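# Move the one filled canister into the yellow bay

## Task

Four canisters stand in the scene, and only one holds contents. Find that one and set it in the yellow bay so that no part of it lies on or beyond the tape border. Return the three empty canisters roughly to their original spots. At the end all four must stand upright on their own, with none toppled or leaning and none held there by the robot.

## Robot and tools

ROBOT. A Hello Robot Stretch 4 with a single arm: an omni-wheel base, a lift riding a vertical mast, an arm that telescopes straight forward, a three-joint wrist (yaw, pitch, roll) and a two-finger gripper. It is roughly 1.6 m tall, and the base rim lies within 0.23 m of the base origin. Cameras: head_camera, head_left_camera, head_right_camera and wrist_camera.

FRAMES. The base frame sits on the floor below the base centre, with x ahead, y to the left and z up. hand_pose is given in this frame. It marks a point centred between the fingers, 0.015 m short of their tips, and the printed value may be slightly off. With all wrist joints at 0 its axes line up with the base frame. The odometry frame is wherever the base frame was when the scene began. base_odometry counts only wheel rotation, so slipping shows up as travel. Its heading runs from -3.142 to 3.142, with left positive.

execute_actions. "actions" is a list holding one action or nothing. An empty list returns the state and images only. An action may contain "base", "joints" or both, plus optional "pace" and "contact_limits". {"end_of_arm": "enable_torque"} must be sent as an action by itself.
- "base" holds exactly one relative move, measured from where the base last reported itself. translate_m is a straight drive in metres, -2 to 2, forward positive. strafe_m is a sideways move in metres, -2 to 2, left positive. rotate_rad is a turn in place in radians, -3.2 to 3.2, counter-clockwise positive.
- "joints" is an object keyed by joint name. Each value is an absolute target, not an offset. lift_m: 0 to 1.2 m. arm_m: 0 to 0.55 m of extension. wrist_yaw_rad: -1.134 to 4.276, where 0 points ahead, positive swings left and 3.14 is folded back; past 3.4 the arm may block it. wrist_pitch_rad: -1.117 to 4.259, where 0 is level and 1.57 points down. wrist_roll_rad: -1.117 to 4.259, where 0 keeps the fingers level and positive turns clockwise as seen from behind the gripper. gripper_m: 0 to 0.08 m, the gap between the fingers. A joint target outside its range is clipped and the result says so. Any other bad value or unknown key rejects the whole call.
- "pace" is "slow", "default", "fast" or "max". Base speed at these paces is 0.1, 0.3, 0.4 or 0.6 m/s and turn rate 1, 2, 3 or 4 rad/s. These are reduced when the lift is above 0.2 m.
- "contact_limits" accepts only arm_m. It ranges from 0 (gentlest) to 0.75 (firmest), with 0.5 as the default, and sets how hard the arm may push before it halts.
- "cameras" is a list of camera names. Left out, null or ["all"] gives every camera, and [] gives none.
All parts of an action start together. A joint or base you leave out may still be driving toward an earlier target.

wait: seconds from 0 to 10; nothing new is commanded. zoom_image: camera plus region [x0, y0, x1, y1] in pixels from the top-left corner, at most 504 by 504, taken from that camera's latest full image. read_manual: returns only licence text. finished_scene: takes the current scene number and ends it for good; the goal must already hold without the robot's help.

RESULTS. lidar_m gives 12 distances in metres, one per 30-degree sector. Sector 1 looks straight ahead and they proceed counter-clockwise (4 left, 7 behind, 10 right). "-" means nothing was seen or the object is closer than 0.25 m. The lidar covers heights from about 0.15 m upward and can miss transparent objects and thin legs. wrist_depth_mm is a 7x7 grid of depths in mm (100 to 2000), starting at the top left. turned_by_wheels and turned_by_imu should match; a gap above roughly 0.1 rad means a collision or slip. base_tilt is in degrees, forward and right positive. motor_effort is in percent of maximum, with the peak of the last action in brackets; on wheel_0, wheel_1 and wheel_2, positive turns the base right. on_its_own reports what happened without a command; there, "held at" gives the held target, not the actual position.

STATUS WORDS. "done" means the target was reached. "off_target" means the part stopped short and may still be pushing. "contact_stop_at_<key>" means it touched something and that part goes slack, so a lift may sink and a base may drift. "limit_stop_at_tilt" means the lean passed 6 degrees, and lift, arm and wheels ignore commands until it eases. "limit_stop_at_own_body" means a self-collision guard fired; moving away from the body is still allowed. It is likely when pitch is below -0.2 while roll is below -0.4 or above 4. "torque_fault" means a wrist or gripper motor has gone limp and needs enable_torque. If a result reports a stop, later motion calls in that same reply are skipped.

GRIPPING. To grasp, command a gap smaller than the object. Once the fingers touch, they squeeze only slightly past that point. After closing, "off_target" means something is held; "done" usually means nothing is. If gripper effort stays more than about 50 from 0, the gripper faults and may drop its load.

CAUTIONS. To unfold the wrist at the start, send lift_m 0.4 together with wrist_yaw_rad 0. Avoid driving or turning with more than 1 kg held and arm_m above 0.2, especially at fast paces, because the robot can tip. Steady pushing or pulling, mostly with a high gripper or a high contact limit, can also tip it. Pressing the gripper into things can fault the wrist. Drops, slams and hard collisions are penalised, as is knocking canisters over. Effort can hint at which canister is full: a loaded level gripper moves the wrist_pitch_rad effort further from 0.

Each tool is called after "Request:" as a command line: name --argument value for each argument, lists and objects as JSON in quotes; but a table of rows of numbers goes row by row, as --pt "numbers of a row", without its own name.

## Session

Request:
execute_actions --actions '[]'

Scene clock: 0.00 s.
base_odometry: x=+0.000 y=+0.000 heading=+0.000 (m, m, rad; odometry frame)
turned_by_wheels: +0.000 (rad since the last result)
turned_by_imu: +0.000 (rad since the last result)
base_tilt: forward=+0.0 right=-0.6 (deg)
lidar_m: 1.04 1.59 0.92 0.88 1.68 1.71 0.79 1.70 1.72 0.99 2.05 1.06
base_status: not commanded
joint_positions: lift_m=+0.239 arm_m=-0.001 wrist_yaw_rad=+3.245 wrist_pitch_rad=-0.006 wrist_roll_rad=+0.005 gripper_m=+0.040
joint_status: not commanded
motor_effort: lift_m=+20 arm_m=-1 wrist_yaw_rad=+2 wrist_pitch_rad=-8 wrist_roll_rad=+0 gripper_m=+2 wheel_0=+0 wheel_1=+0 wheel_2=+0 (%)
hand_pose: x=-0.0506 y=+0.0650 z=+0.4188 quat_wxyz=(-0.052, +0.003, +0.002, +0.999) (m; base frame)
wrist_depth_mm: - - 141 - - 1863 1499 / - - 138 - - 1808 1499 / - - 128 232 - 1863 1537 / - 108 137 - - 1863 1499 / 186 223 1863 1008 - 1808 1499 / 192 1499 1708 960 1537 1618 1464 / 191 234 112 931 131 1182 1118
pictures: head_camera, head_left_camera, head_right_camera, wrist_camera
Images, in order (width x height): head_camera 420x560, head_left_camera 420x672, head_right_camera 420x672, wrist_camera 616x392.

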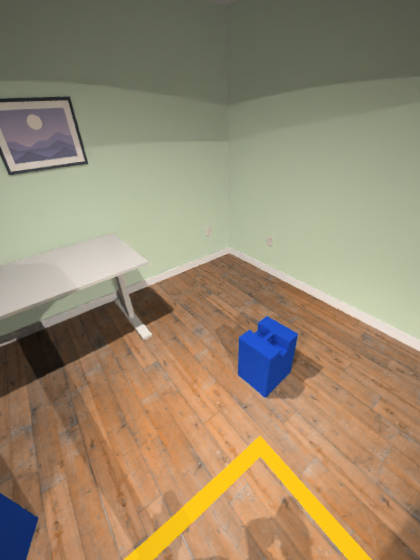

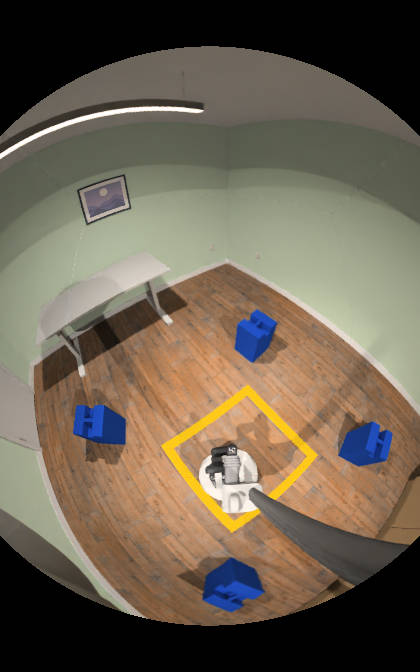

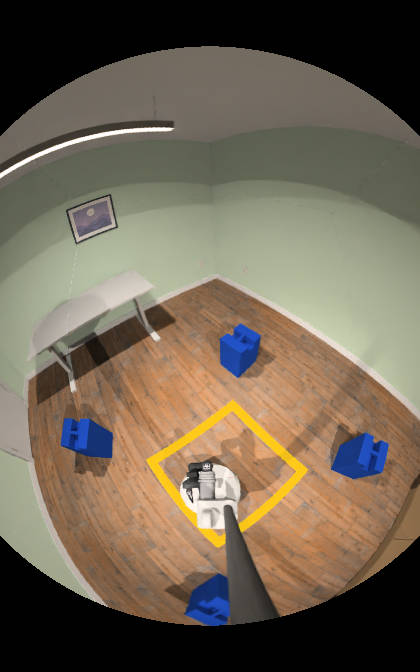

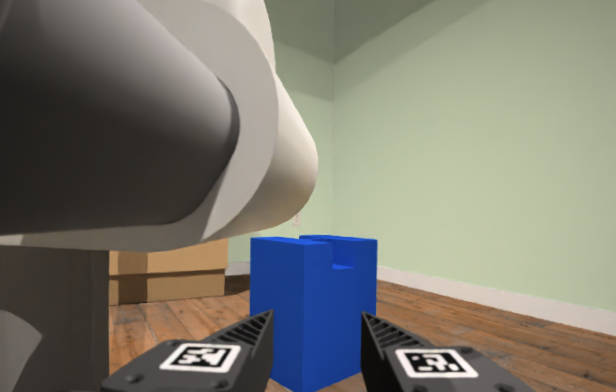

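Request:
execute_actions --actions '[{"base":{"rotate_rad":-0.15},"joints":{"lift_m":0.6,"wrist_yaw_rad":0}}]' --cameras '[]'

Request:
execute_actions --actions '[{"base":{"translate_m":0.7},"joints":{"wrist_pitch_rad":1.57}}]' --cameras '["head_camera","wrist_camera"]'

Scene clock: 24.93 s.
base_odometry: x=+0.000 y=+0.000 heading=-0.150 (m, m, rad; odometry frame)
turned_by_wheels: -0.150 (rad since the last result)
turned_by_imu: -0.151 (rad since the last result)
base_tilt: forward=+0.3 right=-0.7 (deg)
lidar_m: 1.07 1.59 1.01 0.89 1.70 1.70 0.79 0.87 1.70 1.00 1.13 2.05
base_status: done
joint_positions: lift_m=+0.600 arm_m=-0.001 wrist_yaw_rad=+0.000 wrist_pitch_rad=-0.006 wrist_roll_rad=+0.005 gripper_m=+0.040
joint_status: all done
motor_effort: lift_m=+23(27) arm_m=-1(1) wrist_yaw_rad=+0(6) wrist_pitch_rad=-8(7) wrist_roll_rad=-2(2) gripper_m=+1(0) wheel_0=+1(5) wheel_1=+1(3) wheel_2=+0(3) (%)
hand_pose: x=+0.3827 y=-0.0873 z=+0.7793 quat_wxyz=(+1.000, +0.002, -0.003, +0.000) (m; base frame)
wrist_depth_mm: 1983 - - - - 1756 1537 / 1863 - - - - 1756 1499 / 1863 - - - - 1708 1499 / 1921 - - - - 1708 1499 / 1921 - - - - 1756 1464 / 1863 - - - - 1756 1499 / 1756 1921 112 1008 131 1618 1464
pictures: none
No camera images: the call's "cameras" was empty. Leave "cameras" out to get every camera's image.

Scene clock: 28.73 s.
base_odometry: x=+0.692 y=-0.104 heading=-0.150 (m, m, rad; odometry frame)
turned_by_wheels: +0.000 (rad since the last result)
turned_by_imu: -0.001 (rad since the last result)
base_tilt: forward=+0.1 right=-0.8 (deg)
lidar_m: 0.39 1.13 1.12 1.27 1.03 2.21 1.49 2.21 1.12 1.82 1.54 0.39
base_status: done
joint_positions: lift_m=+0.600 arm_m=-0.001 wrist_yaw_rad=+0.000 wrist_pitch_rad=+1.570 wrist_roll_rad=+0.005 gripper_m=+0.040
joint_status: all done
motor_effort: lift_m=+22(23) arm_m=-1(1) wrist_yaw_rad=+0(0) wrist_pitch_rad=+1(5) wrist_roll_rad=+0(1) gripper_m=+0(0) wheel_0=+0(6) wheel_1=+0(5) wheel_2=+3(9) (%)
hand_pose: x=+0.1701 y=-0.0874 z=+0.5654 quat_wxyz=(+0.707, +0.002, +0.707, -0.002) (m; base frame)
wrist_depth_mm: 741 732 732 349 433 715 707 / 741 732 732 530 715 707 707 / 732 732 723 723 715 715 715 / 732 723 715 723 707 707 699 / 723 723 504 496 707 707 699 / 723 539 504 500 707 699 691 / 723 508 112 500 131 691 699
pictures: head_camera, wrist_camera
Images, in order (width x height): head_camera 420x560, wrist_camera 616x392.

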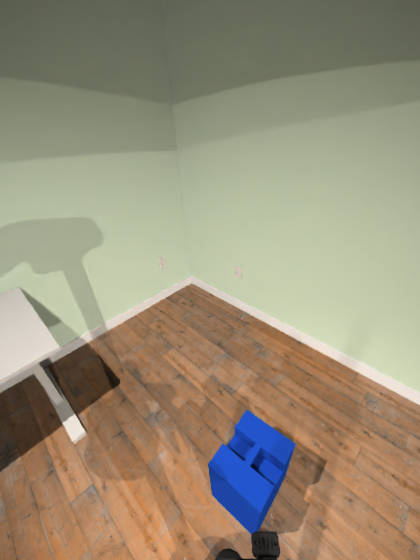

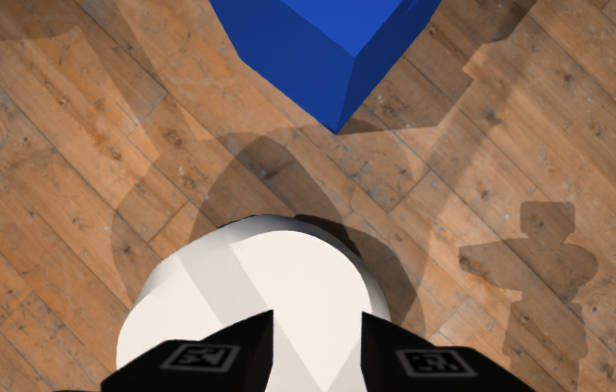

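Request:
execute_actions --actions '[{"base":{"strafe_m":-0.13}}]' --cameras '[]'

Request:
execute_actions --actions '[{"base":{"translate_m":0.19},"pace":"slow"}]' --cameras '["wrist_camera"]'

Scene clock: 39.67 s.
base_odometry: x=+0.673 y=-0.233 heading=-0.150 (m, m, rad; odometry frame)
turned_by_wheels: +0.000 (rad since the last result)
turned_by_imu: -0.001 (rad since the last result)
base_tilt: forward=+0.2 right=-0.8 (deg)
lidar_m: 0.36 0.46 1.21 1.40 1.15 2.27 1.48 2.09 1.01 1.68 1.44 0.60
base_status: done
joint_positions: lift_m=+0.600 arm_m=-0.001 wrist_yaw_rad=+0.000 wrist_pitch_rad=+1.570 wrist_roll_rad=+0.005 gripper_m=+0.040
joint_status: not commanded
motor_effort: lift_m=+22(22) arm_m=-1(1) wrist_yaw_rad=+1(1) wrist_pitch_rad=+2(1) wrist_roll_rad=-3(1) gripper_m=+1(1) wheel_0=-1(9) wheel_1=+2(8) wheel_2=+1(0) (%)
hand_pose: x=+0.1701 y=-0.0874 z=+0.5654 quat_wxyz=(+0.707, +0.002, +0.707, -0.002) (m; base frame)
wrist_depth_mm: 741 732 340 484 723 715 715 / 741 741 539 691 723 715 707 / 732 732 723 715 723 707 707 / 732 723 723 715 715 707 699 / 732 732 512 504 707 707 699 / 723 539 500 496 707 707 699 / 723 504 112 492 131 699 691
pictures: none
No camera images: the call's "cameras" was empty. Leave "cameras" out to get every camera's image.

Scene clock: 42.87 s.
base_odometry: x=+0.861 y=-0.261 heading=-0.150 (m, m, rad; odometry frame)
turned_by_wheels: +0.000 (rad since the last result)
turned_by_imu: -0.001 (rad since the last result)
base_tilt: forward=+0.2 right=-0.6 (deg)
lidar_m: 0.25 0.26 1.11 1.27 1.26 2.42 1.69 2.23 1.10 1.56 1.31 0.38
base_status: done
joint_positions: lift_m=+0.600 arm_m=-0.001 wrist_yaw_rad=+0.000 wrist_pitch_rad=+1.570 wrist_roll_rad=+0.005 gripper_m=+0.040
joint_status: not commanded
motor_effort: lift_m=+22(22) arm_m=-1(1) wrist_yaw_rad=+1(0) wrist_pitch_rad=+1(2) wrist_roll_rad=-3(3) gripper_m=+0(0) wheel_0=+1(4) wheel_1=+2(3) wheel_2=-3(5) (%)
hand_pose: x=+0.1701 y=-0.0874 z=+0.5654 quat_wxyz=(+0.707, +0.002, +0.707, -0.002) (m; base frame)
wrist_depth_mm: 340 342 353 334 707 715 707 / 342 338 407 407 715 707 707 / 732 338 336 488 715 707 707 / 732 723 336 723 707 707 699 / 723 715 504 500 707 707 699 / 723 539 500 500 707 699 699 / 723 508 112 496 131 699 699
pictures: wrist_camera
Images, in order (width x height): wrist_camera 616x392.

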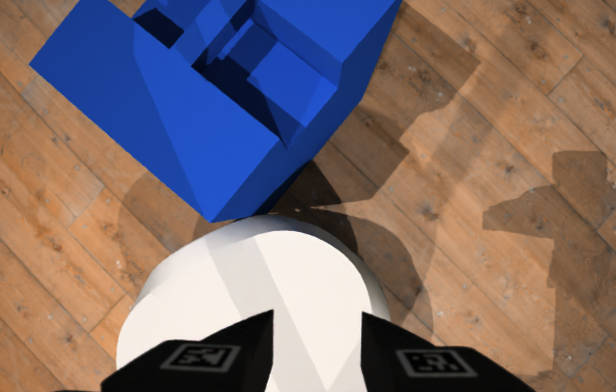

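Touching; push a little more.

Request:
execute_actions --actions '[{"base":{"translate_m":0.05},"pace":"slow"}]' --cameras '["wrist_camera"]'

Scene clock: 49.33 s.
base_odometry: x=+0.910 y=-0.269 heading=-0.149 (m, m, rad; odometry frame)
turned_by_wheels: +0.000 (rad since the last result)
turned_by_imu: -0.001 (rad since the last result)
base_tilt: forward=+0.0 right=-0.6 (deg)
lidar_m: 0.25 0.25 1.07 1.22 1.26 2.46 1.72 2.28 1.12 1.50 1.28 0.38
base_status: done
joint_positions: lift_m=+0.600 arm_m=-0.001 wrist_yaw_rad=+0.000 wrist_pitch_rad=+1.570 wrist_roll_rad=+0.005 gripper_m=+0.040
joint_status: not commanded
motor_effort: lift_m=+22(22) arm_m=-1(1) wrist_yaw_rad=+1(1) wrist_pitch_rad=+2(2) wrist_roll_rad=-2(1) gripper_m=+0(0) wheel_0=+1(3) wheel_1=+3(3) wheel_2=-3(8) (%)
hand_pose: x=+0.1701 y=-0.0874 z=+0.5654 quat_wxyz=(+0.707, +0.002, +0.707, -0.002) (m; base frame)
wrist_depth_mm: 342 340 353 334 715 707 707 / 340 338 410 407 715 699 699 / 732 336 334 492 707 707 707 / 732 723 336 723 715 699 691 / 732 723 508 500 707 707 691 / 723 539 500 500 707 699 691 / 723 504 112 496 131 707 691
pictures: wrist_camera
Images, in order (width x height): wrist_camera 616x392.

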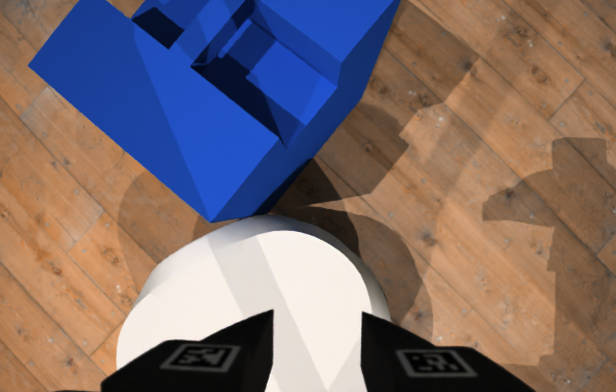

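Request:
execute_actions --actions '[{"base":{"translate_m":-0.55}}]' --cameras '[]'

Request:
execute_actions --actions '[{"base":{"rotate_rad":-1.65}}]' --cameras '["head_camera","head_left_camera"]'

Scene clock: 61.77 s.
base_odometry: x=+0.366 y=-0.187 heading=-0.150 (m, m, rad; odometry frame)
turned_by_wheels: +0.000 (rad since the last result)
turned_by_imu: -0.001 (rad since the last result)
base_tilt: forward=+0.1 right=-0.5 (deg)
lidar_m: 0.72 1.42 1.42 1.06 1.08 2.06 1.18 1.88 0.91 0.89 1.67 1.66
base_status: done
joint_positions: lift_m=+0.600 arm_m=-0.001 wrist_yaw_rad=+0.000 wrist_pitch_rad=+1.570 wrist_roll_rad=+0.005 gripper_m=+0.040
joint_status: not commanded
motor_effort: lift_m=+22(22) arm_m=-1(1) wrist_yaw_rad=+1(1) wrist_pitch_rad=+1(2) wrist_roll_rad=-1(1) gripper_m=+0(2) wheel_0=-1(7) wheel_1=+1(7) wheel_2=-1(9) (%)
hand_pose: x=+0.1701 y=-0.0874 z=+0.5654 quat_wxyz=(+0.707, +0.002, +0.707, -0.002) (m; base frame)
wrist_depth_mm: 732 732 723 723 732 715 715 / 741 723 723 723 715 707 707 / 741 732 723 715 715 707 707 / 723 732 723 723 715 707 699 / 723 723 508 500 715 707 699 / 723 539 500 500 715 707 699 / 732 508 112 496 131 691 699
pictures: none
No camera images: the call's "cameras" was empty. Leave "cameras" out to get every camera's image.

Scene clock: 63.87 s.
base_odometry: x=+0.366 y=-0.187 heading=-1.799 (m, m, rad; odometry frame)
turned_by_wheels: -1.650 (rad since the last result)
turned_by_imu: -1.643 (rad since the last result)
base_tilt: forward=+0.3 right=-0.8 (deg)
lidar_m: 0.90 1.69 1.67 0.71 0.90 1.41 1.07 1.06 2.04 1.19 1.92 1.18
base_status: done
joint_positions: lift_m=+0.600 arm_m=-0.001 wrist_yaw_rad=+0.000 wrist_pitch_rad=+1.570 wrist_roll_rad=+0.005 gripper_m=+0.040
joint_status: not commanded
motor_effort: lift_m=+22(22) arm_m=-1(1) wrist_yaw_rad=+1(1) wrist_pitch_rad=+0(1) wrist_roll_rad=-2(1) gripper_m=+0(0) wheel_0=+0(5) wheel_1=+2(8) wheel_2=+0(6) (%)
hand_pose: x=+0.1701 y=-0.0874 z=+0.5654 quat_wxyz=(+0.707, +0.002, +0.707, -0.002) (m; base frame)
wrist_depth_mm: 732 732 723 723 715 723 715 / 741 732 732 732 715 715 699 / 732 715 715 715 723 707 699 / 732 723 732 715 707 715 707 / 732 715 508 504 715 707 699 / 723 544 504 500 707 699 699 / 723 504 112 500 131 691 691
pictures: head_camera, head_left_camera
Images, in order (width x height): head_camera 420x560, head_left_camera 420x672.

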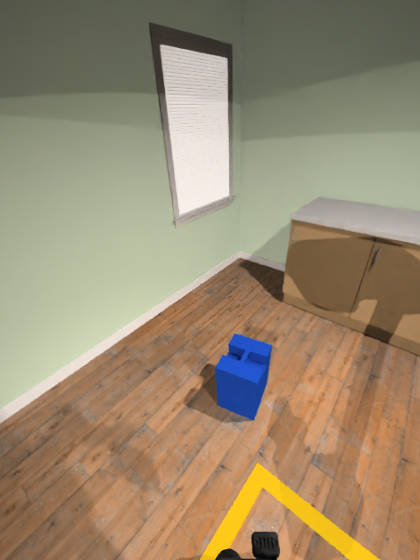

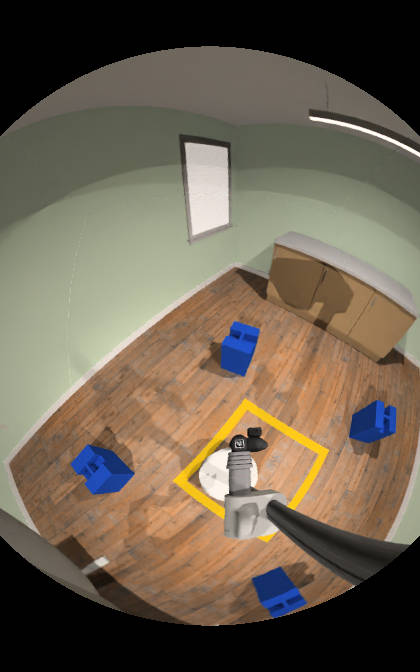

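Request:
execute_actions --actions '[{"base":{"strafe_m":-0.08}}]' --cameras '[]'

Request:
execute_actions --actions '[{"base":{"translate_m":0.58}}]' --cameras '["wrist_camera"]'

Request:
execute_actions --actions '[{"base":{"translate_m":0.14},"pace":"slow"}]' --cameras '["wrist_camera"]'

Scene clock: 76.90 s.
base_odometry: x=+0.288 y=-0.169 heading=-1.799 (m, m, rad; odometry frame)
turned_by_wheels: +0.000 (rad since the last result)
turned_by_imu: -0.001 (rad since the last result)
base_tilt: forward=+0.1 right=-0.6 (deg)
lidar_m: 0.88 1.76 1.74 0.85 0.98 1.49 1.05 1.02 1.98 1.08 1.21 1.83
base_status: done
joint_positions: lift_m=+0.600 arm_m=-0.001 wrist_yaw_rad=+0.000 wrist_pitch_rad=+1.570 wrist_roll_rad=+0.005 gripper_m=+0.040
joint_status: not commanded
motor_effort: lift_m=+22(22) arm_m=-1(1) wrist_yaw_rad=+1(1) wrist_pitch_rad=+0(1) wrist_roll_rad=-1(0) gripper_m=+0(2) wheel_0=-1(8) wheel_1=+0(9) wheel_2=+0(1) (%)
hand_pose: x=+0.1701 y=-0.0874 z=+0.5654 quat_wxyz=(+0.707, +0.002, +0.707, -0.002) (m; base frame)
wrist_depth_mm: 732 732 732 723 715 707 707 / 741 732 715 723 723 707 707 / 732 732 723 723 715 707 699 / 732 723 723 715 707 699 707 / 723 723 504 500 707 699 699 / 723 544 500 496 699 699 699 / 723 508 112 496 131 699 691
pictures: none
No camera images: the call's "cameras" was empty. Leave "cameras" out to get every camera's image.

Scene clock: 80.33 s.
base_odometry: x=+0.157 y=-0.734 heading=-1.799 (m, m, rad; odometry frame)
turned_by_wheels: +0.000 (rad since the last result)
turned_by_imu: -0.001 (rad since the last result)
base_tilt: forward=+0.2 right=-0.6 (deg)
lidar_m: 0.33 0.41 1.36 1.53 1.04 1.93 1.61 2.39 1.16 1.20 1.39 0.35
base_status: done
joint_positions: lift_m=+0.600 arm_m=-0.001 wrist_yaw_rad=+0.000 wrist_pitch_rad=+1.570 wrist_roll_rad=+0.005 gripper_m=+0.040
joint_status: not commanded
motor_effort: lift_m=+22(22) arm_m=-1(1) wrist_yaw_rad=+1(1) wrist_pitch_rad=+1(1) wrist_roll_rad=-1(3) gripper_m=+0(1) wheel_0=+1(4) wheel_1=+1(4) wheel_2=+0(7) (%)
hand_pose: x=+0.1701 y=-0.0874 z=+0.5654 quat_wxyz=(+0.707, +0.002, +0.707, -0.002) (m; base frame)
wrist_depth_mm: 741 564 334 334 715 715 715 / 741 741 427 334 715 715 715 / 732 723 715 597 715 707 707 / 732 732 723 723 715 707 707 / 741 732 504 504 707 707 699 / 732 539 500 496 707 699 691 / 723 508 112 500 131 699 699
pictures: wrist_camera
Images, in order (width x height): wrist_camera 616x392.

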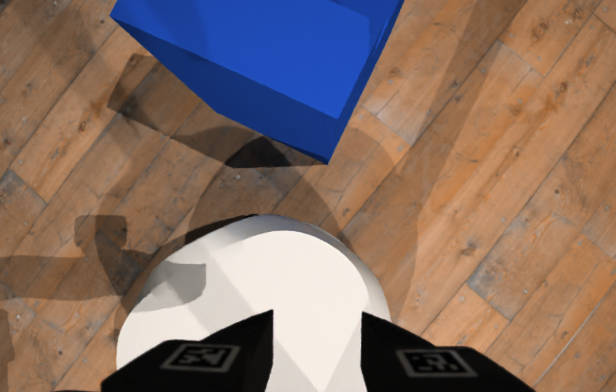

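Scene clock: 83.00 s.
base_odometry: x=+0.125 y=-0.870 heading=-1.799 (m, m, rad; odometry frame)
turned_by_wheels: +0.000 (rad since the last result)
turned_by_imu: -0.001 (rad since the last result)
base_tilt: forward=+0.2 right=-0.6 (deg)
lidar_m: 0.25 0.29 1.26 1.41 1.16 2.06 1.73 2.46 1.22 1.61 1.29 0.25
base_status: done
joint_positions: lift_m=+0.600 arm_m=-0.001 wrist_yaw_rad=+0.000 wrist_pitch_rad=+1.570 wrist_roll_rad=+0.005 gripper_m=+0.040
joint_status: not commanded
motor_effort: lift_m=+22(22) arm_m=-1(1) wrist_yaw_rad=+1(1) wrist_pitch_rad=+2(1) wrist_roll_rad=-1(2) gripper_m=+1(0) wheel_0=+1(3) wheel_1=+1(3) wheel_2=-2(4) (%)
hand_pose: x=+0.1701 y=-0.0874 z=+0.5654 quat_wxyz=(+0.707, +0.002, +0.707, -0.002) (m; base frame)
wrist_depth_mm: 741 732 413 336 330 715 707 / 741 732 413 407 407 707 707 / 732 338 332 334 715 707 707 / 741 723 334 330 707 715 707 / 732 723 508 500 715 715 699 / 732 539 504 500 699 707 699 / 723 504 112 496 131 691 691
pictures: wrist_camera
Images, in order (width x height): wrist_camera 616x392.

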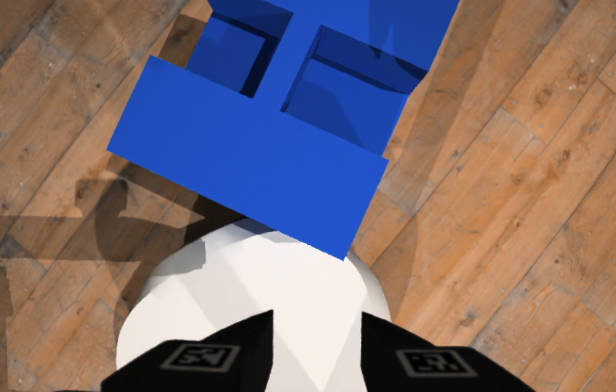

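Request:
execute_actions --actions '[{"base":{"translate_m":0.04},"pace":"slow"}]' --cameras '["wrist_camera"]'

Scene clock: 91.93 s.
base_odometry: x=+0.116 y=-0.909 heading=-1.799 (m, m, rad; odometry frame)
turned_by_wheels: +0.000 (rad since the last result)
turned_by_imu: -0.001 (rad since the last result)
base_tilt: forward=+0.2 right=-0.6 (deg)
lidar_m: 0.25 0.26 1.25 1.39 1.19 1.18 1.77 2.50 1.24 1.54 1.24 0.26
base_status: done
joint_positions: lift_m=+0.600 arm_m=-0.001 wrist_yaw_rad=+0.000 wrist_pitch_rad=+1.570 wrist_roll_rad=+0.005 gripper_m=+0.040
joint_status: not commanded
motor_effort: lift_m=+22(22) arm_m=-1(1) wrist_yaw_rad=+1(1) wrist_pitch_rad=+2(1) wrist_roll_rad=+0(1) gripper_m=+1(1) wheel_0=+3(3) wheel_1=+3(6) wheel_2=-3(6) (%)
hand_pose: x=+0.1701 y=-0.0874 z=+0.5654 quat_wxyz=(+0.707, +0.002, +0.707, -0.002) (m; base frame)
wrist_depth_mm: 741 741 413 336 332 715 715 / 732 741 410 404 404 707 699 / 732 338 332 330 404 707 707 / 732 715 336 330 707 707 707 / 741 715 504 500 707 707 699 / 723 539 500 500 715 691 699 / 723 508 112 500 131 699 691
pictures: wrist_camera
Images, in order (width x height): wrist_camera 616x392.

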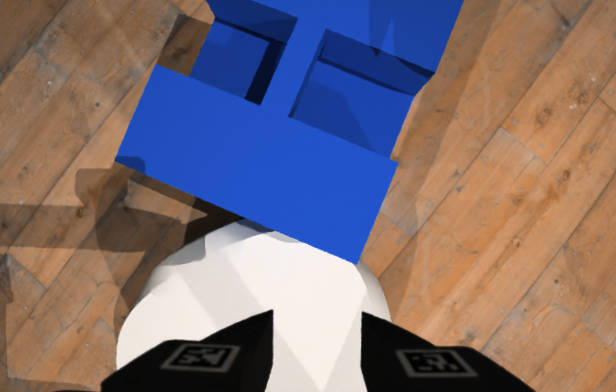

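Request:
execute_actions --actions '[{"base":{"translate_m":-0.35}}]' --cameras '[]'

Request:
execute_actions --actions '[{"base":{"strafe_m":0.1},"joints":{"wrist_pitch_rad":0,"gripper_m":0}}]' --cameras '[]'

Request:
execute_actions --actions '[{"joints":{"lift_m":0.03}}]' --cameras '["head_camera","wrist_camera"]'

Scene clock: 108.20 s.
base_odometry: x=+0.195 y=-0.568 heading=-1.799 (m, m, rad; odometry frame)
turned_by_wheels: +0.000 (rad since the last result)
turned_by_imu: -0.001 (rad since the last result)
base_tilt: forward=+0.1 right=-0.6 (deg)
lidar_m: 0.51 1.49 1.46 1.63 0.95 1.79 1.44 1.64 1.15 1.12 1.53 0.70
base_status: done
joint_positions: lift_m=+0.600 arm_m=-0.001 wrist_yaw_rad=+0.000 wrist_pitch_rad=+1.570 wrist_roll_rad=+0.005 gripper_m=+0.040
joint_status: not commanded
motor_effort: lift_m=+22(22) arm_m=-1(1) wrist_yaw_rad=+1(1) wrist_pitch_rad=+2(2) wrist_roll_rad=-2(4) gripper_m=+2(0) wheel_0=-2(4) wheel_1=-1(6) wheel_2=-2(9) (%)
hand_pose: x=+0.1701 y=-0.0874 z=+0.5654 quat_wxyz=(+0.707, +0.002, +0.707, -0.002) (m; base frame)
wrist_depth_mm: 741 732 732 661 723 707 715 / 732 732 723 732 723 715 699 / 723 732 723 715 715 707 707 / 741 741 723 715 707 707 699 / 723 723 508 500 707 707 699 / 723 539 496 500 699 699 691 / 732 504 112 500 131 699 691
pictures: none
No camera images: the call's "cameras" was empty. Leave "cameras" out to get every camera's image.

Scene clock: 109.70 s.
base_odometry: x=+0.293 y=-0.590 heading=-1.799 (m, m, rad; odometry frame)
turned_by_wheels: +0.000 (rad since the last result)
turned_by_imu: +0.000 (rad since the last result)
base_tilt: forward=+0.2 right=-0.6 (deg)
lidar_m: 0.56 1.43 1.39 1.55 0.86 1.77 1.47 1.46 1.37 1.22 1.58 0.55
base_status: done
joint_positions: lift_m=+0.600 arm_m=-0.001 wrist_yaw_rad=+0.000 wrist_pitch_rad=+0.004 wrist_roll_rad=+0.005 gripper_m=+0.000
joint_status: all done
motor_effort: lift_m=+22(22) arm_m=-1(1) wrist_yaw_rad=+1(1) wrist_pitch_rad=-9(11) wrist_roll_rad=-1(2) gripper_m=-1(1) wheel_0=+1(8) wheel_1=+1(9) wheel_2=-1(2) (%)
hand_pose: x=+0.3826 y=-0.0874 z=+0.7773 quat_wxyz=(+1.000, +0.002, +0.002, +0.000) (m; base frame)
wrist_depth_mm: 1118 1308 1576 - - 1863 1618 / 1118 1308 1618 - - 1808 1618 / 1138 1308 1576 - - 1808 1618 / 1118 1281 1618 - - 1336 1138 / 1098 1308 1618 - - 1281 1118 / 1118 1308 1618 1983 - 1255 1138 / 1138 1336 1537 116 1863 1281 1098
pictures: none
No camera images: the call's "cameras" was empty. Leave "cameras" out to get every camera's image.

Scene clock: 112.43 s.
base_odometry: x=+0.293 y=-0.590 heading=-1.799 (m, m, rad; odometry frame)
turned_by_wheels: +0.000 (rad since the last result)
turned_by_imu: -0.001 (rad since the last result)
base_tilt: forward=+0.0 right=-0.6 (deg)
lidar_m: 0.55 1.40 1.39 1.55 0.88 1.76 1.48 1.46 1.36 1.21 1.58 0.55
base_status: not commanded
joint_positions: lift_m=+0.069 arm_m=-0.001 wrist_yaw_rad=+0.000 wrist_pitch_rad=+0.003 wrist_roll_rad=+0.005 gripper_m=+0.000
joint_status: lift_m limit_stop_at_own_body (moved -0.531 of -0.570)
on_its_own: lift_m is slack since a limit_stop_at_own_body (your +0.030 is given up); arm_m is slack since a limit_stop_at_own_body
motor_effort: lift_m=+20(22) arm_m=+0(1) wrist_yaw_rad=+0(1) wrist_pitch_rad=-8(8) wrist_roll_rad=-2(0) gripper_m=-1(1) wheel_0=+1(2) wheel_1=+1(0) wheel_2=-1(1) (%)
hand_pose: x=+0.3826 y=-0.0874 z=+0.2467 quat_wxyz=(+1.000, +0.002, +0.002, +0.000) (m; base frame)
wrist_depth_mm: 1118 1308 1618 - - 1808 1138 / 1118 1281 1618 - - 1281 1138 / 1138 1308 1537 351 319 1182 1138 / 1098 1308 1499 351 317 1205 1138 / 1118 1336 1464 351 317 1229 1138 / 976 991 842 343 317 866 1025 / 647 676 661 116 301 621 707
pictures: head_camera, wrist_camera
Images, in order (width x height): head_camera 420x560, wrist_camera 616x392.

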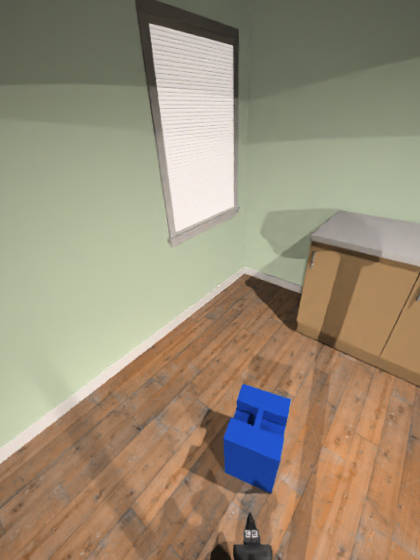

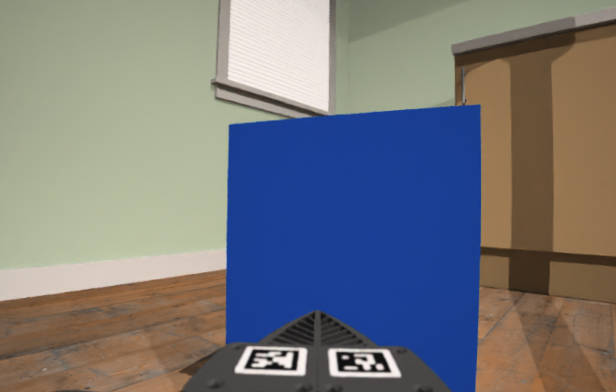

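Request:
execute_actions --actions '[{"joints":{"lift_m":0.09,"arm_m":0.23},"contact_limits":{"arm_m":0.1},"pace":"slow"}]' --cameras '["head_camera"]'

Scene clock: 120.73 s.
base_odometry: x=+0.293 y=-0.590 heading=-1.799 (m, m, rad; odometry frame)
turned_by_wheels: +0.000 (rad since the last result)
turned_by_imu: -0.002 (rad since the last result)
base_tilt: forward=+0.0 right=-0.6 (deg)
lidar_m: 0.60 1.42 1.38 1.54 0.87 1.75 1.46 1.44 1.39 1.21 1.58 0.59
base_status: not commanded
joint_positions: lift_m=+0.090 arm_m=+0.229 wrist_yaw_rad=+0.000 wrist_pitch_rad=+0.003 wrist_roll_rad=+0.005 gripper_m=+0.000
joint_status: all done
motor_effort: lift_m=+23(20) arm_m=+7(6) wrist_yaw_rad=+1(3) wrist_pitch_rad=-9(7) wrist_roll_rad=-2(2) gripper_m=-2(2) wheel_0=+1(1) wheel_1=+0(1) wheel_2=-1(1) (%)
contact_limits: arm_m 0.1
hand_pose: x=+0.6123 y=-0.0875 z=+0.2673 quat_wxyz=(+1.000, +0.002, +0.001, +0.000) (m; base frame)
wrist_depth_mm: 991 1182 1464 1863 1983 1078 991 / 1008 1182 1308 174 153 137 - / 1008 1138 195 171 152 137 - / 991 1138 193 170 152 136 128 / 1008 1118 193 169 151 136 - / 946 1042 192 166 151 135 - / 683 691 196 115 143 135 -
pictures: head_camera
Images, in order (width x height): head_camera 420x560.

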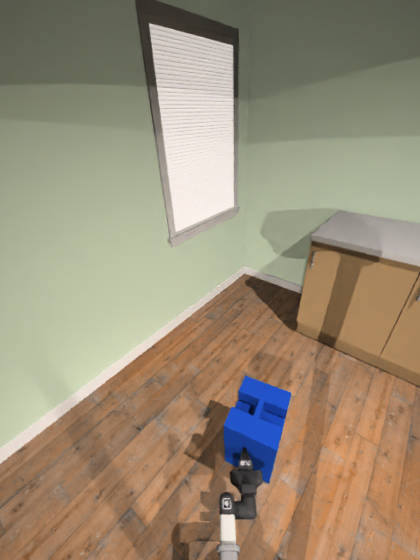

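Request:
execute_actions --actions '[{"base":{"translate_m":-0.3},"joints":{"arm_m":0,"lift_m":0.15}}]' --cameras '[]'

Request:
execute_actions --actions '[{"base":{"rotate_rad":-1.6}}]' --cameras '["head_camera","head_left_camera"]'

Scene clock: 137.80 s.
base_odometry: x=+0.361 y=-0.298 heading=-1.800 (m, m, rad; odometry frame)
turned_by_wheels: +0.000 (rad since the last result)
turned_by_imu: -0.002 (rad since the last result)
base_tilt: forward=+0.3 right=-0.6 (deg)
lidar_m: 0.89 1.60 1.59 0.72 0.76 1.49 1.20 1.18 2.15 1.20 1.83 0.96
base_status: done
joint_positions: lift_m=+0.150 arm_m=+0.001 wrist_yaw_rad=+0.000 wrist_pitch_rad=+0.003 wrist_roll_rad=+0.005 gripper_m=+0.000
joint_status: all done
motor_effort: lift_m=+23(25) arm_m=-6(8) wrist_yaw_rad=+2(0) wrist_pitch_rad=-7(8) wrist_roll_rad=-2(2) gripper_m=+0(1) wheel_0=-1(7) wheel_1=-1(5) wheel_2=-2(7) (%)
hand_pose: x=+0.3847 y=-0.0875 z=+0.3274 quat_wxyz=(+1.000, +0.002, +0.001, +0.000) (m; base frame)
wrist_depth_mm: 1281 1499 1808 - - - 1863 / 1255 1499 1863 - - 1576 1336 / 1281 1499 1863 - - 1499 1308 / 1255 1537 1863 - - 1499 1308 / 1255 1499 1863 707 668 1537 1336 / 1182 1255 1308 676 676 1308 1281 / 831 842 904 115 627 878 891
pictures: none
No camera images: the call's "cameras" was empty. Leave "cameras" out to get every camera's image.

Scene clock: 139.87 s.
base_odometry: x=+0.361 y=-0.298 heading=+2.884 (m, m, rad; odometry frame)
turned_by_wheels: -1.600 (rad since the last result)
turned_by_imu: -1.593 (rad since the last result)
base_tilt: forward=+0.2 right=-0.6 (deg)
lidar_m: 1.20 1.83 1.14 0.88 1.61 1.59 0.79 0.75 1.49 1.19 1.17 2.14
base_status: done
joint_positions: lift_m=+0.150 arm_m=+0.001 wrist_yaw_rad=+0.000 wrist_pitch_rad=+0.003 wrist_roll_rad=+0.005 gripper_m=+0.000
joint_status: not commanded
motor_effort: lift_m=+23(22) arm_m=-7(6) wrist_yaw_rad=+1(1) wrist_pitch_rad=-5(7) wrist_roll_rad=-1(3) gripper_m=+0(1) wheel_0=+0(4) wheel_1=+2(6) wheel_2=-1(8) (%)
hand_pose: x=+0.3847 y=-0.0874 z=+0.3274 quat_wxyz=(+1.000, +0.002, +0.001, +0.000) (m; base frame)
wrist_depth_mm: - - - - - 1808 1618 / 1537 - - - - 1808 1537 / 1499 - - - - 1756 1576 / 1499 - - - - 1756 1537 / 1537 1863 1025 1205 - 1756 1537 / 1205 1281 1025 1078 1336 1336 1308 / 831 842 904 115 854 891 904
pictures: head_camera, head_left_camera
Images, in order (width x height): head_camera 420x560, head_left_camera 420x672.

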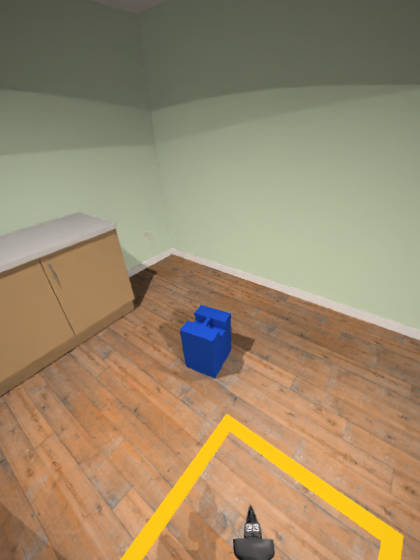

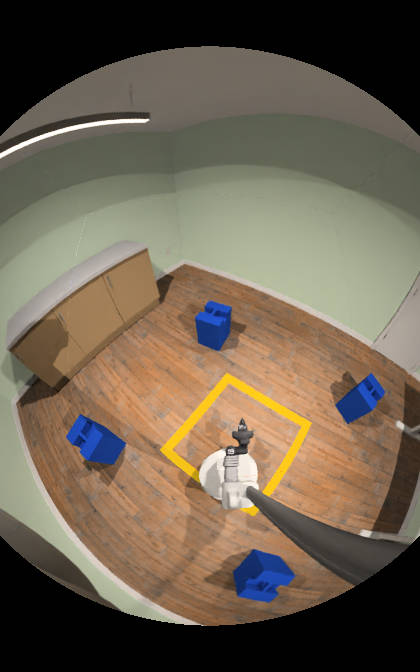

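Request:
execute_actions --actions '[{"base":{"strafe_m":0.11}}]' --cameras '[]'

Request:
execute_actions --actions '[{"base":{"translate_m":0.62},"joints":{"lift_m":0.09}}]' --cameras '["head_camera","wrist_camera"]'

Scene clock: 156.77 s.
base_odometry: x=+0.333 y=-0.405 heading=+2.883 (m, m, rad; odometry frame)
turned_by_wheels: +0.000 (rad since the last result)
turned_by_imu: -0.001 (rad since the last result)
base_tilt: forward=+0.2 right=-0.7 (deg)
lidar_m: 1.18 1.75 0.88 0.78 1.54 1.52 0.90 0.80 1.59 1.32 1.29 2.21
base_status: done
joint_positions: lift_m=+0.150 arm_m=+0.001 wrist_yaw_rad=+0.000 wrist_pitch_rad=+0.003 wrist_roll_rad=+0.005 gripper_m=+0.000
joint_status: not commanded
motor_effort: lift_m=+23(22) arm_m=-7(7) wrist_yaw_rad=+1(1) wrist_pitch_rad=-7(5) wrist_roll_rad=+2(1) gripper_m=-1(0) wheel_0=+1(8) wheel_1=-1(8) wheel_2=+0(1) (%)
hand_pose: x=+0.3847 y=-0.0874 z=+0.3274 quat_wxyz=(+1.000, +0.002, +0.001, +0.000) (m; base frame)
wrist_depth_mm: 1921 - - - - 1756 1661 / 1464 - - - - 1808 1618 / 1430 1708 - - - 1808 1618 / 1397 1708 - - - 1808 1618 / 1464 1708 1863 1008 - 1808 1661 / 1205 1281 1060 991 1336 1336 1308 / 820 854 917 115 854 878 891
pictures: none
No camera images: the call's "cameras" was empty. Leave "cameras" out to get every camera's image.

Scene clock: 160.33 s.
base_odometry: x=-0.267 y=-0.246 heading=+2.884 (m, m, rad; odometry frame)
turned_by_wheels: +0.000 (rad since the last result)
turned_by_imu: -0.001 (rad since the last result)
base_tilt: forward=+0.1 right=-0.5 (deg)
lidar_m: 0.57 1.38 1.35 1.47 0.88 2.02 1.39 1.44 1.32 1.20 1.74 1.72
base_status: done
joint_positions: lift_m=+0.090 arm_m=+0.001 wrist_yaw_rad=+0.000 wrist_pitch_rad=+0.003 wrist_roll_rad=+0.005 gripper_m=+0.000
joint_status: all done
motor_effort: lift_m=+17(24) arm_m=-6(7) wrist_yaw_rad=+0(2) wrist_pitch_rad=-8(8) wrist_roll_rad=-2(1) gripper_m=-2(1) wheel_0=+2(6) wheel_1=+1(4) wheel_2=+1(9) (%)
hand_pose: x=+0.3847 y=-0.0874 z=+0.2678 quat_wxyz=(+1.000, +0.002, +0.001, +0.000) (m; base frame)
wrist_depth_mm: 1098 1863 - 1921 1618 1366 1255 / 1118 1921 - 1921 1618 1397 1229 / 1078 1808 - 1756 1618 1366 1205 / 1118 436 373 384 1537 1366 1205 / 1138 433 370 387 1499 1366 1205 / 1025 433 368 340 1008 1118 1098 / 699 430 375 115 723 741 759
pictures: head_camera, wrist_camera
Images, in order (width x height): head_camera 420x560, wrist_camera 616x392.

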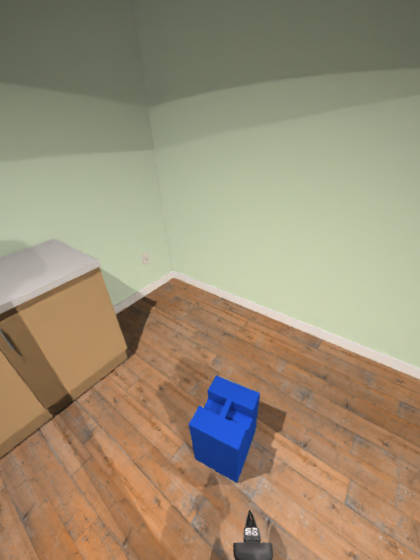

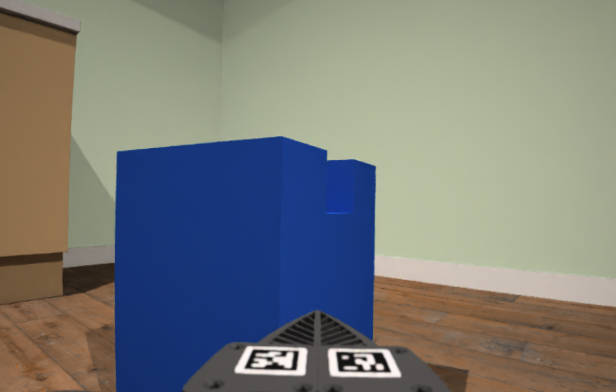

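Request:
execute_actions --actions '[{"base":{"strafe_m":0.08}}]' --cameras '[]'

Request:
execute_actions --actions '[{"joints":{"arm_m":0.27},"contact_limits":{"arm_m":0.1},"pace":"slow"}]' --cameras '["head_camera"]'

Scene clock: 169.17 s.
base_odometry: x=-0.287 y=-0.324 heading=+2.884 (m, m, rad; odometry frame)
turned_by_wheels: +0.000 (rad since the last result)
turned_by_imu: -0.001 (rad since the last result)
base_tilt: forward=+0.1 right=-0.6 (deg)
lidar_m: 0.57 1.30 1.29 1.41 0.80 1.96 1.45 1.38 2.02 1.27 1.79 0.68
base_status: done
joint_positions: lift_m=+0.090 arm_m=+0.001 wrist_yaw_rad=+0.000 wrist_pitch_rad=+0.003 wrist_roll_rad=+0.005 gripper_m=+0.000
joint_status: not commanded
motor_effort: lift_m=+17(17) arm_m=-6(7) wrist_yaw_rad=+1(1) wrist_pitch_rad=-6(7) wrist_roll_rad=-1(1) gripper_m=+0(2) wheel_0=+1(5) wheel_1=-1(9) wheel_2=+0(0) (%)
hand_pose: x=+0.3847 y=-0.0874 z=+0.2678 quat_wxyz=(+1.000, +0.002, +0.001, +0.000) (m; base frame)
wrist_depth_mm: 1042 1863 - 1983 1708 1430 1255 / 1042 1863 - 1983 1661 1397 1281 / 1042 1863 - 1756 1576 1430 1255 / 1025 1808 418 366 508 1397 1255 / 1098 1808 415 362 433 1397 1255 / 1025 1078 413 355 436 1138 1118 / 699 715 424 115 389 732 759
pictures: none
No camera images: the call's "cameras" was empty. Leave "cameras" out to get every camera's image.

Scene clock: 172.03 s.
base_odometry: x=-0.287 y=-0.324 heading=+2.884 (m, m, rad; odometry frame)
turned_by_wheels: +0.000 (rad since the last result)
turned_by_imu: +0.000 (rad since the last result)
base_tilt: forward=+0.2 right=-0.6 (deg)
lidar_m: 0.58 1.30 1.28 1.40 0.78 1.96 1.43 1.41 2.03 1.27 1.78 0.69
base_status: not commanded
joint_positions: lift_m=+0.090 arm_m=+0.199 wrist_yaw_rad=+0.000 wrist_pitch_rad=+0.002 wrist_roll_rad=+0.005 gripper_m=+0.000
joint_status: arm_m contact_stop (moved +0.198 of +0.269)
on_its_own: arm_m is slack since a contact_stop (your +0.270 is given up)
motor_effort: lift_m=+17(17) arm_m=+0(14) wrist_yaw_rad=+2(18) wrist_pitch_rad=-6(9) wrist_roll_rad=+0(2) gripper_m=+0(1) wheel_0=+1(3) wheel_1=+0(1) wheel_2=+2(6) (%)
contact_limits: arm_m 0.1
hand_pose: x=+0.5830 y=-0.0875 z=+0.2679 quat_wxyz=(+1.000, +0.002, +0.001, +0.000) (m; base frame)
wrist_depth_mm: 1205 1708 - 1808 1537 1308 1138 / 1464 1661 1983 176 154 1255 1118 / 946 232 196 173 154 1229 1138 / 917 229 196 172 153 1205 1138 / 946 229 195 171 152 1205 1118 / 931 228 195 168 152 904 1078 / 668 228 198 115 144 707 750
pictures: head_camera
Images, in order (width x height): head_camera 420x560.

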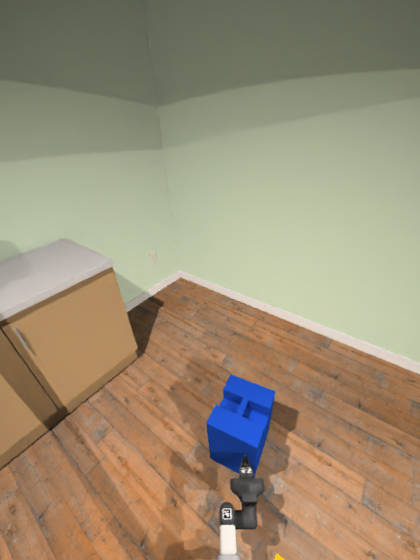

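Request:
execute_actions --actions '[{"joints":{"arm_m":0,"lift_m":0.3}}]' --cameras '[]'

Request:
execute_actions --actions '[{"base":{"strafe_m":-0.55},"joints":{"lift_m":0.6,"wrist_pitch_rad":1.57}}]' --cameras '[]'

Request:
execute_actions --actions '[{"base":{"translate_m":1.14}}]' --cameras '[]'

Request:
execute_actions --actions '[{"base":{"rotate_rad":-2.88}}]'

Scene clock: 205.53 s.
base_odometry: x=-0.287 y=-0.324 heading=+2.884 (m, m, rad; odometry frame)
turned_by_wheels: +0.000 (rad since the last result)
turned_by_imu: -0.001 (rad since the last result)
base_tilt: forward=+0.1 right=-0.7 (deg)
lidar_m: 0.56 1.31 1.28 1.40 0.81 1.97 1.46 1.40 2.00 1.29 1.80 0.67
base_status: not commanded
joint_positions: lift_m=+0.300 arm_m=+0.001 wrist_yaw_rad=+0.000 wrist_pitch_rad=+0.003 wrist_roll_rad=+0.005 gripper_m=+0.000
joint_status: all done
motor_effort: lift_m=+23(23) arm_m=-7(7) wrist_yaw_rad=+2(2) wrist_pitch_rad=-7(8) wrist_roll_rad=-3(3) gripper_m=-2(2) wheel_0=+1(1) wheel_1=+0(0) wheel_2=+1(1) (%)
hand_pose: x=+0.3847 y=-0.0874 z=+0.4773 quat_wxyz=(+1.000, +0.002, +0.001, +0.000) (m; base frame)
wrist_depth_mm: 1537 1863 - - 1618 1464 1255 / 1078 1863 - 1983 1661 1430 1229 / 1060 1863 - 1983 1708 1430 1255 / 1042 1863 - 1921 1661 1397 1281 / 1060 1863 - 1983 1661 1397 1255 / 1060 1708 508 554 574 1397 1255 / 1060 1182 430 116 394 1229 1182
pictures: none
No camera images: the call's "cameras" was empty. Leave "cameras" out to get every camera's image.

Scene clock: 208.70 s.
base_odometry: x=-0.147 y=+0.208 heading=+2.884 (m, m, rad; odometry frame)
turned_by_wheels: +0.000 (rad since the last result)
turned_by_imu: +0.000 (rad since the last result)
base_tilt: forward=+0.2 right=-0.6 (deg)
lidar_m: 1.54 0.69 1.72 1.43 1.29 2.28 1.34 1.61 0.78 0.73 1.45 1.44
base_status: done
joint_positions: lift_m=+0.600 arm_m=+0.001 wrist_yaw_rad=+0.000 wrist_pitch_rad=+1.570 wrist_roll_rad=+0.005 gripper_m=+0.000
joint_status: all done
motor_effort: lift_m=+23(26) arm_m=-6(7) wrist_yaw_rad=+1(1) wrist_pitch_rad=+1(5) wrist_roll_rad=-3(2) gripper_m=-1(0) wheel_0=-1(9) wheel_1=+1(9) wheel_2=+1(1) (%)
hand_pose: x=+0.1722 y=-0.0874 z=+0.5653 quat_wxyz=(+0.707, +0.002, +0.707, -0.002) (m; base frame)
wrist_depth_mm: 732 741 732 723 715 707 707 / 732 732 723 723 723 715 707 / 741 732 723 715 715 715 707 / 723 723 723 715 707 707 707 / 732 723 504 500 707 707 699 / 723 715 500 500 699 699 691 / 723 500 504 116 500 699 707
pictures: none
No camera images: the call's "cameras" was empty. Leave "cameras" out to get every camera's image.

Scene clock: 214.00 s.
base_odometry: x=-1.250 y=+0.498 heading=+2.884 (m, m, rad; odometry frame)
turned_by_wheels: +0.000 (rad since the last result)
turned_by_imu: -0.001 (rad since the last result)
base_tilt: forward=+0.1 right=-0.5 (deg)
lidar_m: 0.59 0.91 1.42 1.18 0.40 0.40 2.50 1.45 1.47 0.67 0.51 0.52
base_status: done
joint_positions: lift_m=+0.600 arm_m=+0.001 wrist_yaw_rad=+0.000 wrist_pitch_rad=+1.570 wrist_roll_rad=+0.005 gripper_m=+0.000
joint_status: not commanded
motor_effort: lift_m=+22(23) arm_m=-6(6) wrist_yaw_rad=+2(1) wrist_pitch_rad=+2(1) wrist_roll_rad=-1(1) gripper_m=-2(0) wheel_0=+2(6) wheel_1=+0(4) wheel_2=+1(9) (%)
hand_pose: x=+0.1722 y=-0.0874 z=+0.5653 quat_wxyz=(+0.707, +0.002, +0.707, -0.002) (m; base frame)
wrist_depth_mm: 741 723 723 732 603 462 387 / 732 732 732 723 715 564 452 / 723 723 723 715 715 699 554 / 732 723 723 707 707 707 683 / 732 723 508 500 715 707 699 / 732 723 504 496 707 707 691 / 723 504 504 116 500 707 699
pictures: none
No camera images: the call's "cameras" was empty. Leave "cameras" out to get every camera's image.

Scene clock: 216.73 s.
base_odometry: x=-1.250 y=+0.498 heading=+0.004 (m, m, rad; odometry frame)
turned_by_wheels: -2.880 (rad since the last result)
turned_by_imu: -2.867 (rad since the last result)
base_tilt: forward=+0.2 right=-0.6 (deg)
lidar_m: 1.48 1.44 0.92 0.58 0.51 0.53 0.65 1.37 1.18 0.47 0.41 2.50
base_status: done
joint_positions: lift_m=+0.600 arm_m=+0.001 wrist_yaw_rad=+0.000 wrist_pitch_rad=+1.570 wrist_roll_rad=+0.005 gripper_m=+0.000
joint_status: not commanded
motor_effort: lift_m=+22(22) arm_m=-6(6) wrist_yaw_rad=+1(1) wrist_pitch_rad=+1(2) wrist_roll_rad=-2(1) gripper_m=+0(1) wheel_0=-1(3) wheel_1=+2(8) wheel_2=+0(7) (%)
hand_pose: x=+0.1722 y=-0.0874 z=+0.5654 quat_wxyz=(+0.707, +0.002, +0.707, -0.002) (m; base frame)
wrist_depth_mm: 741 732 723 723 723 707 715 / 741 732 732 723 723 707 707 / 732 732 723 723 707 707 535 / 732 723 732 715 715 634 421 / 723 723 508 500 707 699 480 / 732 723 500 496 707 699 699 / 723 504 500 116 504 699 699
pictures: head_camera, head_left_camera, head_right_camera, wrist_camera
Images, in order (width x height): head_camera 420x560, head_left_camera 420x672, head_right_camera 420x672, wrist_camera 616x392.

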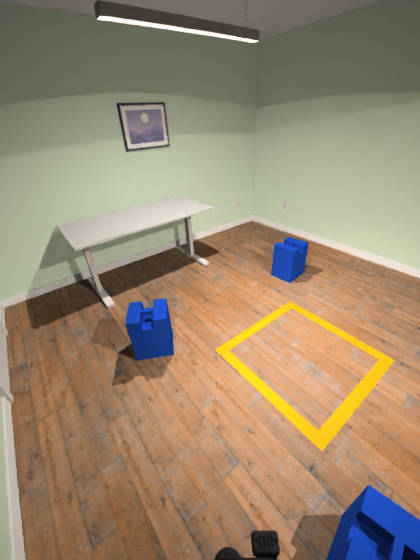

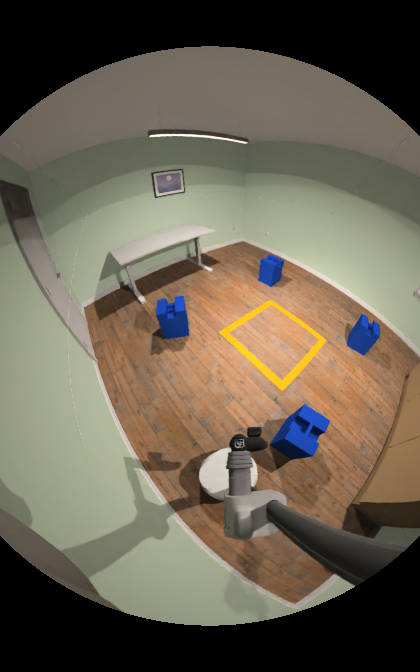

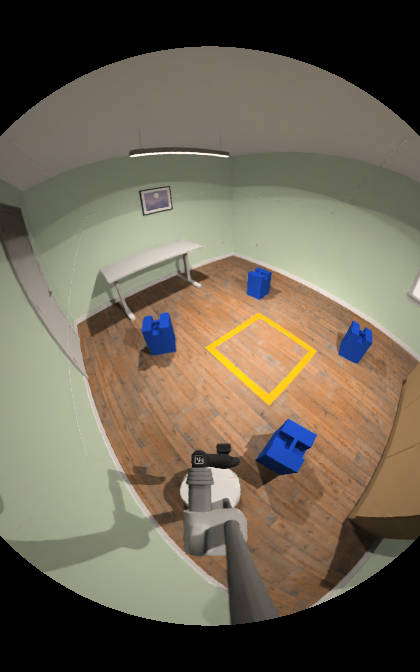

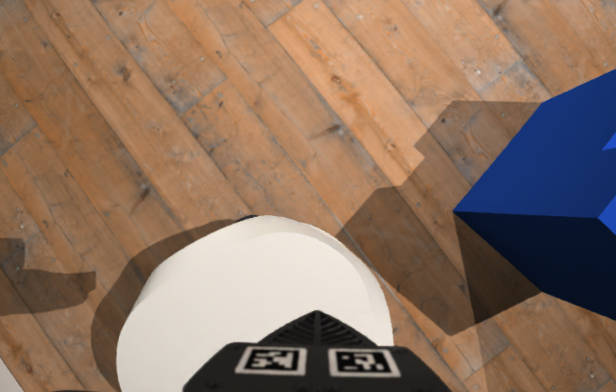

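Request:
execute_actions --actions '[{"base":{"translate_m":-0.13}}]' --cameras '[]'

Request:
execute_actions --actions '[{"base":{"strafe_m":-0.56}}]' --cameras '["head_camera","head_left_camera","wrist_camera"]'

Scene clock: 229.47 s.
base_odometry: x=-1.380 y=+0.498 heading=+0.004 (m, m, rad; odometry frame)
turned_by_wheels: +0.000 (rad since the last result)
turned_by_imu: -0.001 (rad since the last result)
base_tilt: forward=+0.0 right=-0.5 (deg)
lidar_m: 1.61 1.57 0.78 0.48 0.45 0.46 0.57 1.21 1.14 1.16 0.48 0.58
base_status: done
joint_positions: lift_m=+0.600 arm_m=+0.001 wrist_yaw_rad=+0.000 wrist_pitch_rad=+1.570 wrist_roll_rad=+0.005 gripper_m=+0.000
joint_status: not commanded
motor_effort: lift_m=+22(22) arm_m=-6(6) wrist_yaw_rad=+1(1) wrist_pitch_rad=+2(2) wrist_roll_rad=-1(0) gripper_m=-1(1) wheel_0=-1(5) wheel_1=+0(5) wheel_2=+0(8) (%)
hand_pose: x=+0.1722 y=-0.0874 z=+0.5654 quat_wxyz=(+0.707, +0.002, +0.707, -0.002) (m; base frame)
wrist_depth_mm: 741 732 732 723 715 723 647 / 741 732 723 723 715 715 433 / 741 723 723 723 707 627 452 / 732 732 715 715 715 715 559 / 732 723 504 504 707 699 699 / 723 723 500 500 707 691 699 / 715 504 500 115 500 699 691
pictures: none
No camera images: the call's "cameras" was empty. Leave "cameras" out to get every camera's image.

Scene clock: 232.67 s.
base_odometry: x=-1.377 y=-0.062 heading=+0.004 (m, m, rad; odometry frame)
turned_by_wheels: +0.000 (rad since the last result)
turned_by_imu: -0.002 (rad since the last result)
base_tilt: forward=+0.2 right=-0.6 (deg)
lidar_m: 0.25 0.27 1.52 0.98 0.89 0.90 1.12 1.22 0.61 0.74 1.55 0.39
base_status: done
joint_positions: lift_m=+0.600 arm_m=+0.001 wrist_yaw_rad=+0.000 wrist_pitch_rad=+1.570 wrist_roll_rad=+0.005 gripper_m=+0.000
joint_status: not commanded
motor_effort: lift_m=+22(22) arm_m=-6(6) wrist_yaw_rad=+0(0) wrist_pitch_rad=+1(2) wrist_roll_rad=+0(0) gripper_m=-1(0) wheel_0=+3(9) wheel_1=+2(8) wheel_2=-3(3) (%)
hand_pose: x=+0.1722 y=-0.0874 z=+0.5654 quat_wxyz=(+0.707, +0.002, +0.707, -0.002) (m; base frame)
wrist_depth_mm: 741 342 355 347 715 715 715 / 340 338 336 407 707 707 707 / 732 338 334 407 707 715 699 / 732 732 336 707 707 707 707 / 732 723 508 496 707 699 691 / 732 715 504 500 707 699 699 / 723 504 500 115 500 699 691
pictures: head_camera, head_left_camera, wrist_camera
Images, in order (width x height): head_camera 420x560, head_left_camera 420x672, wrist_camera 616x392.

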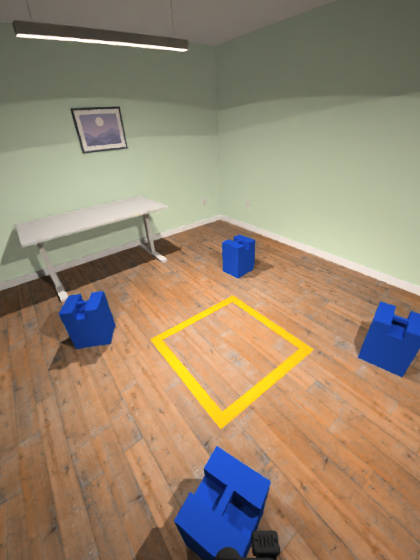

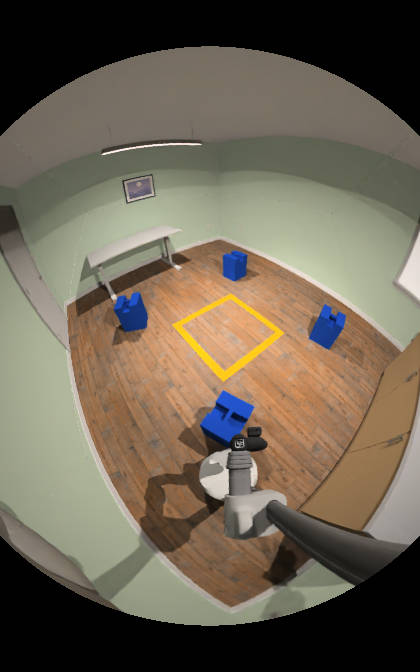

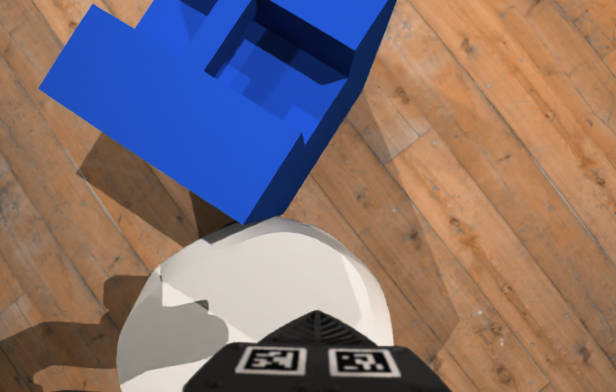

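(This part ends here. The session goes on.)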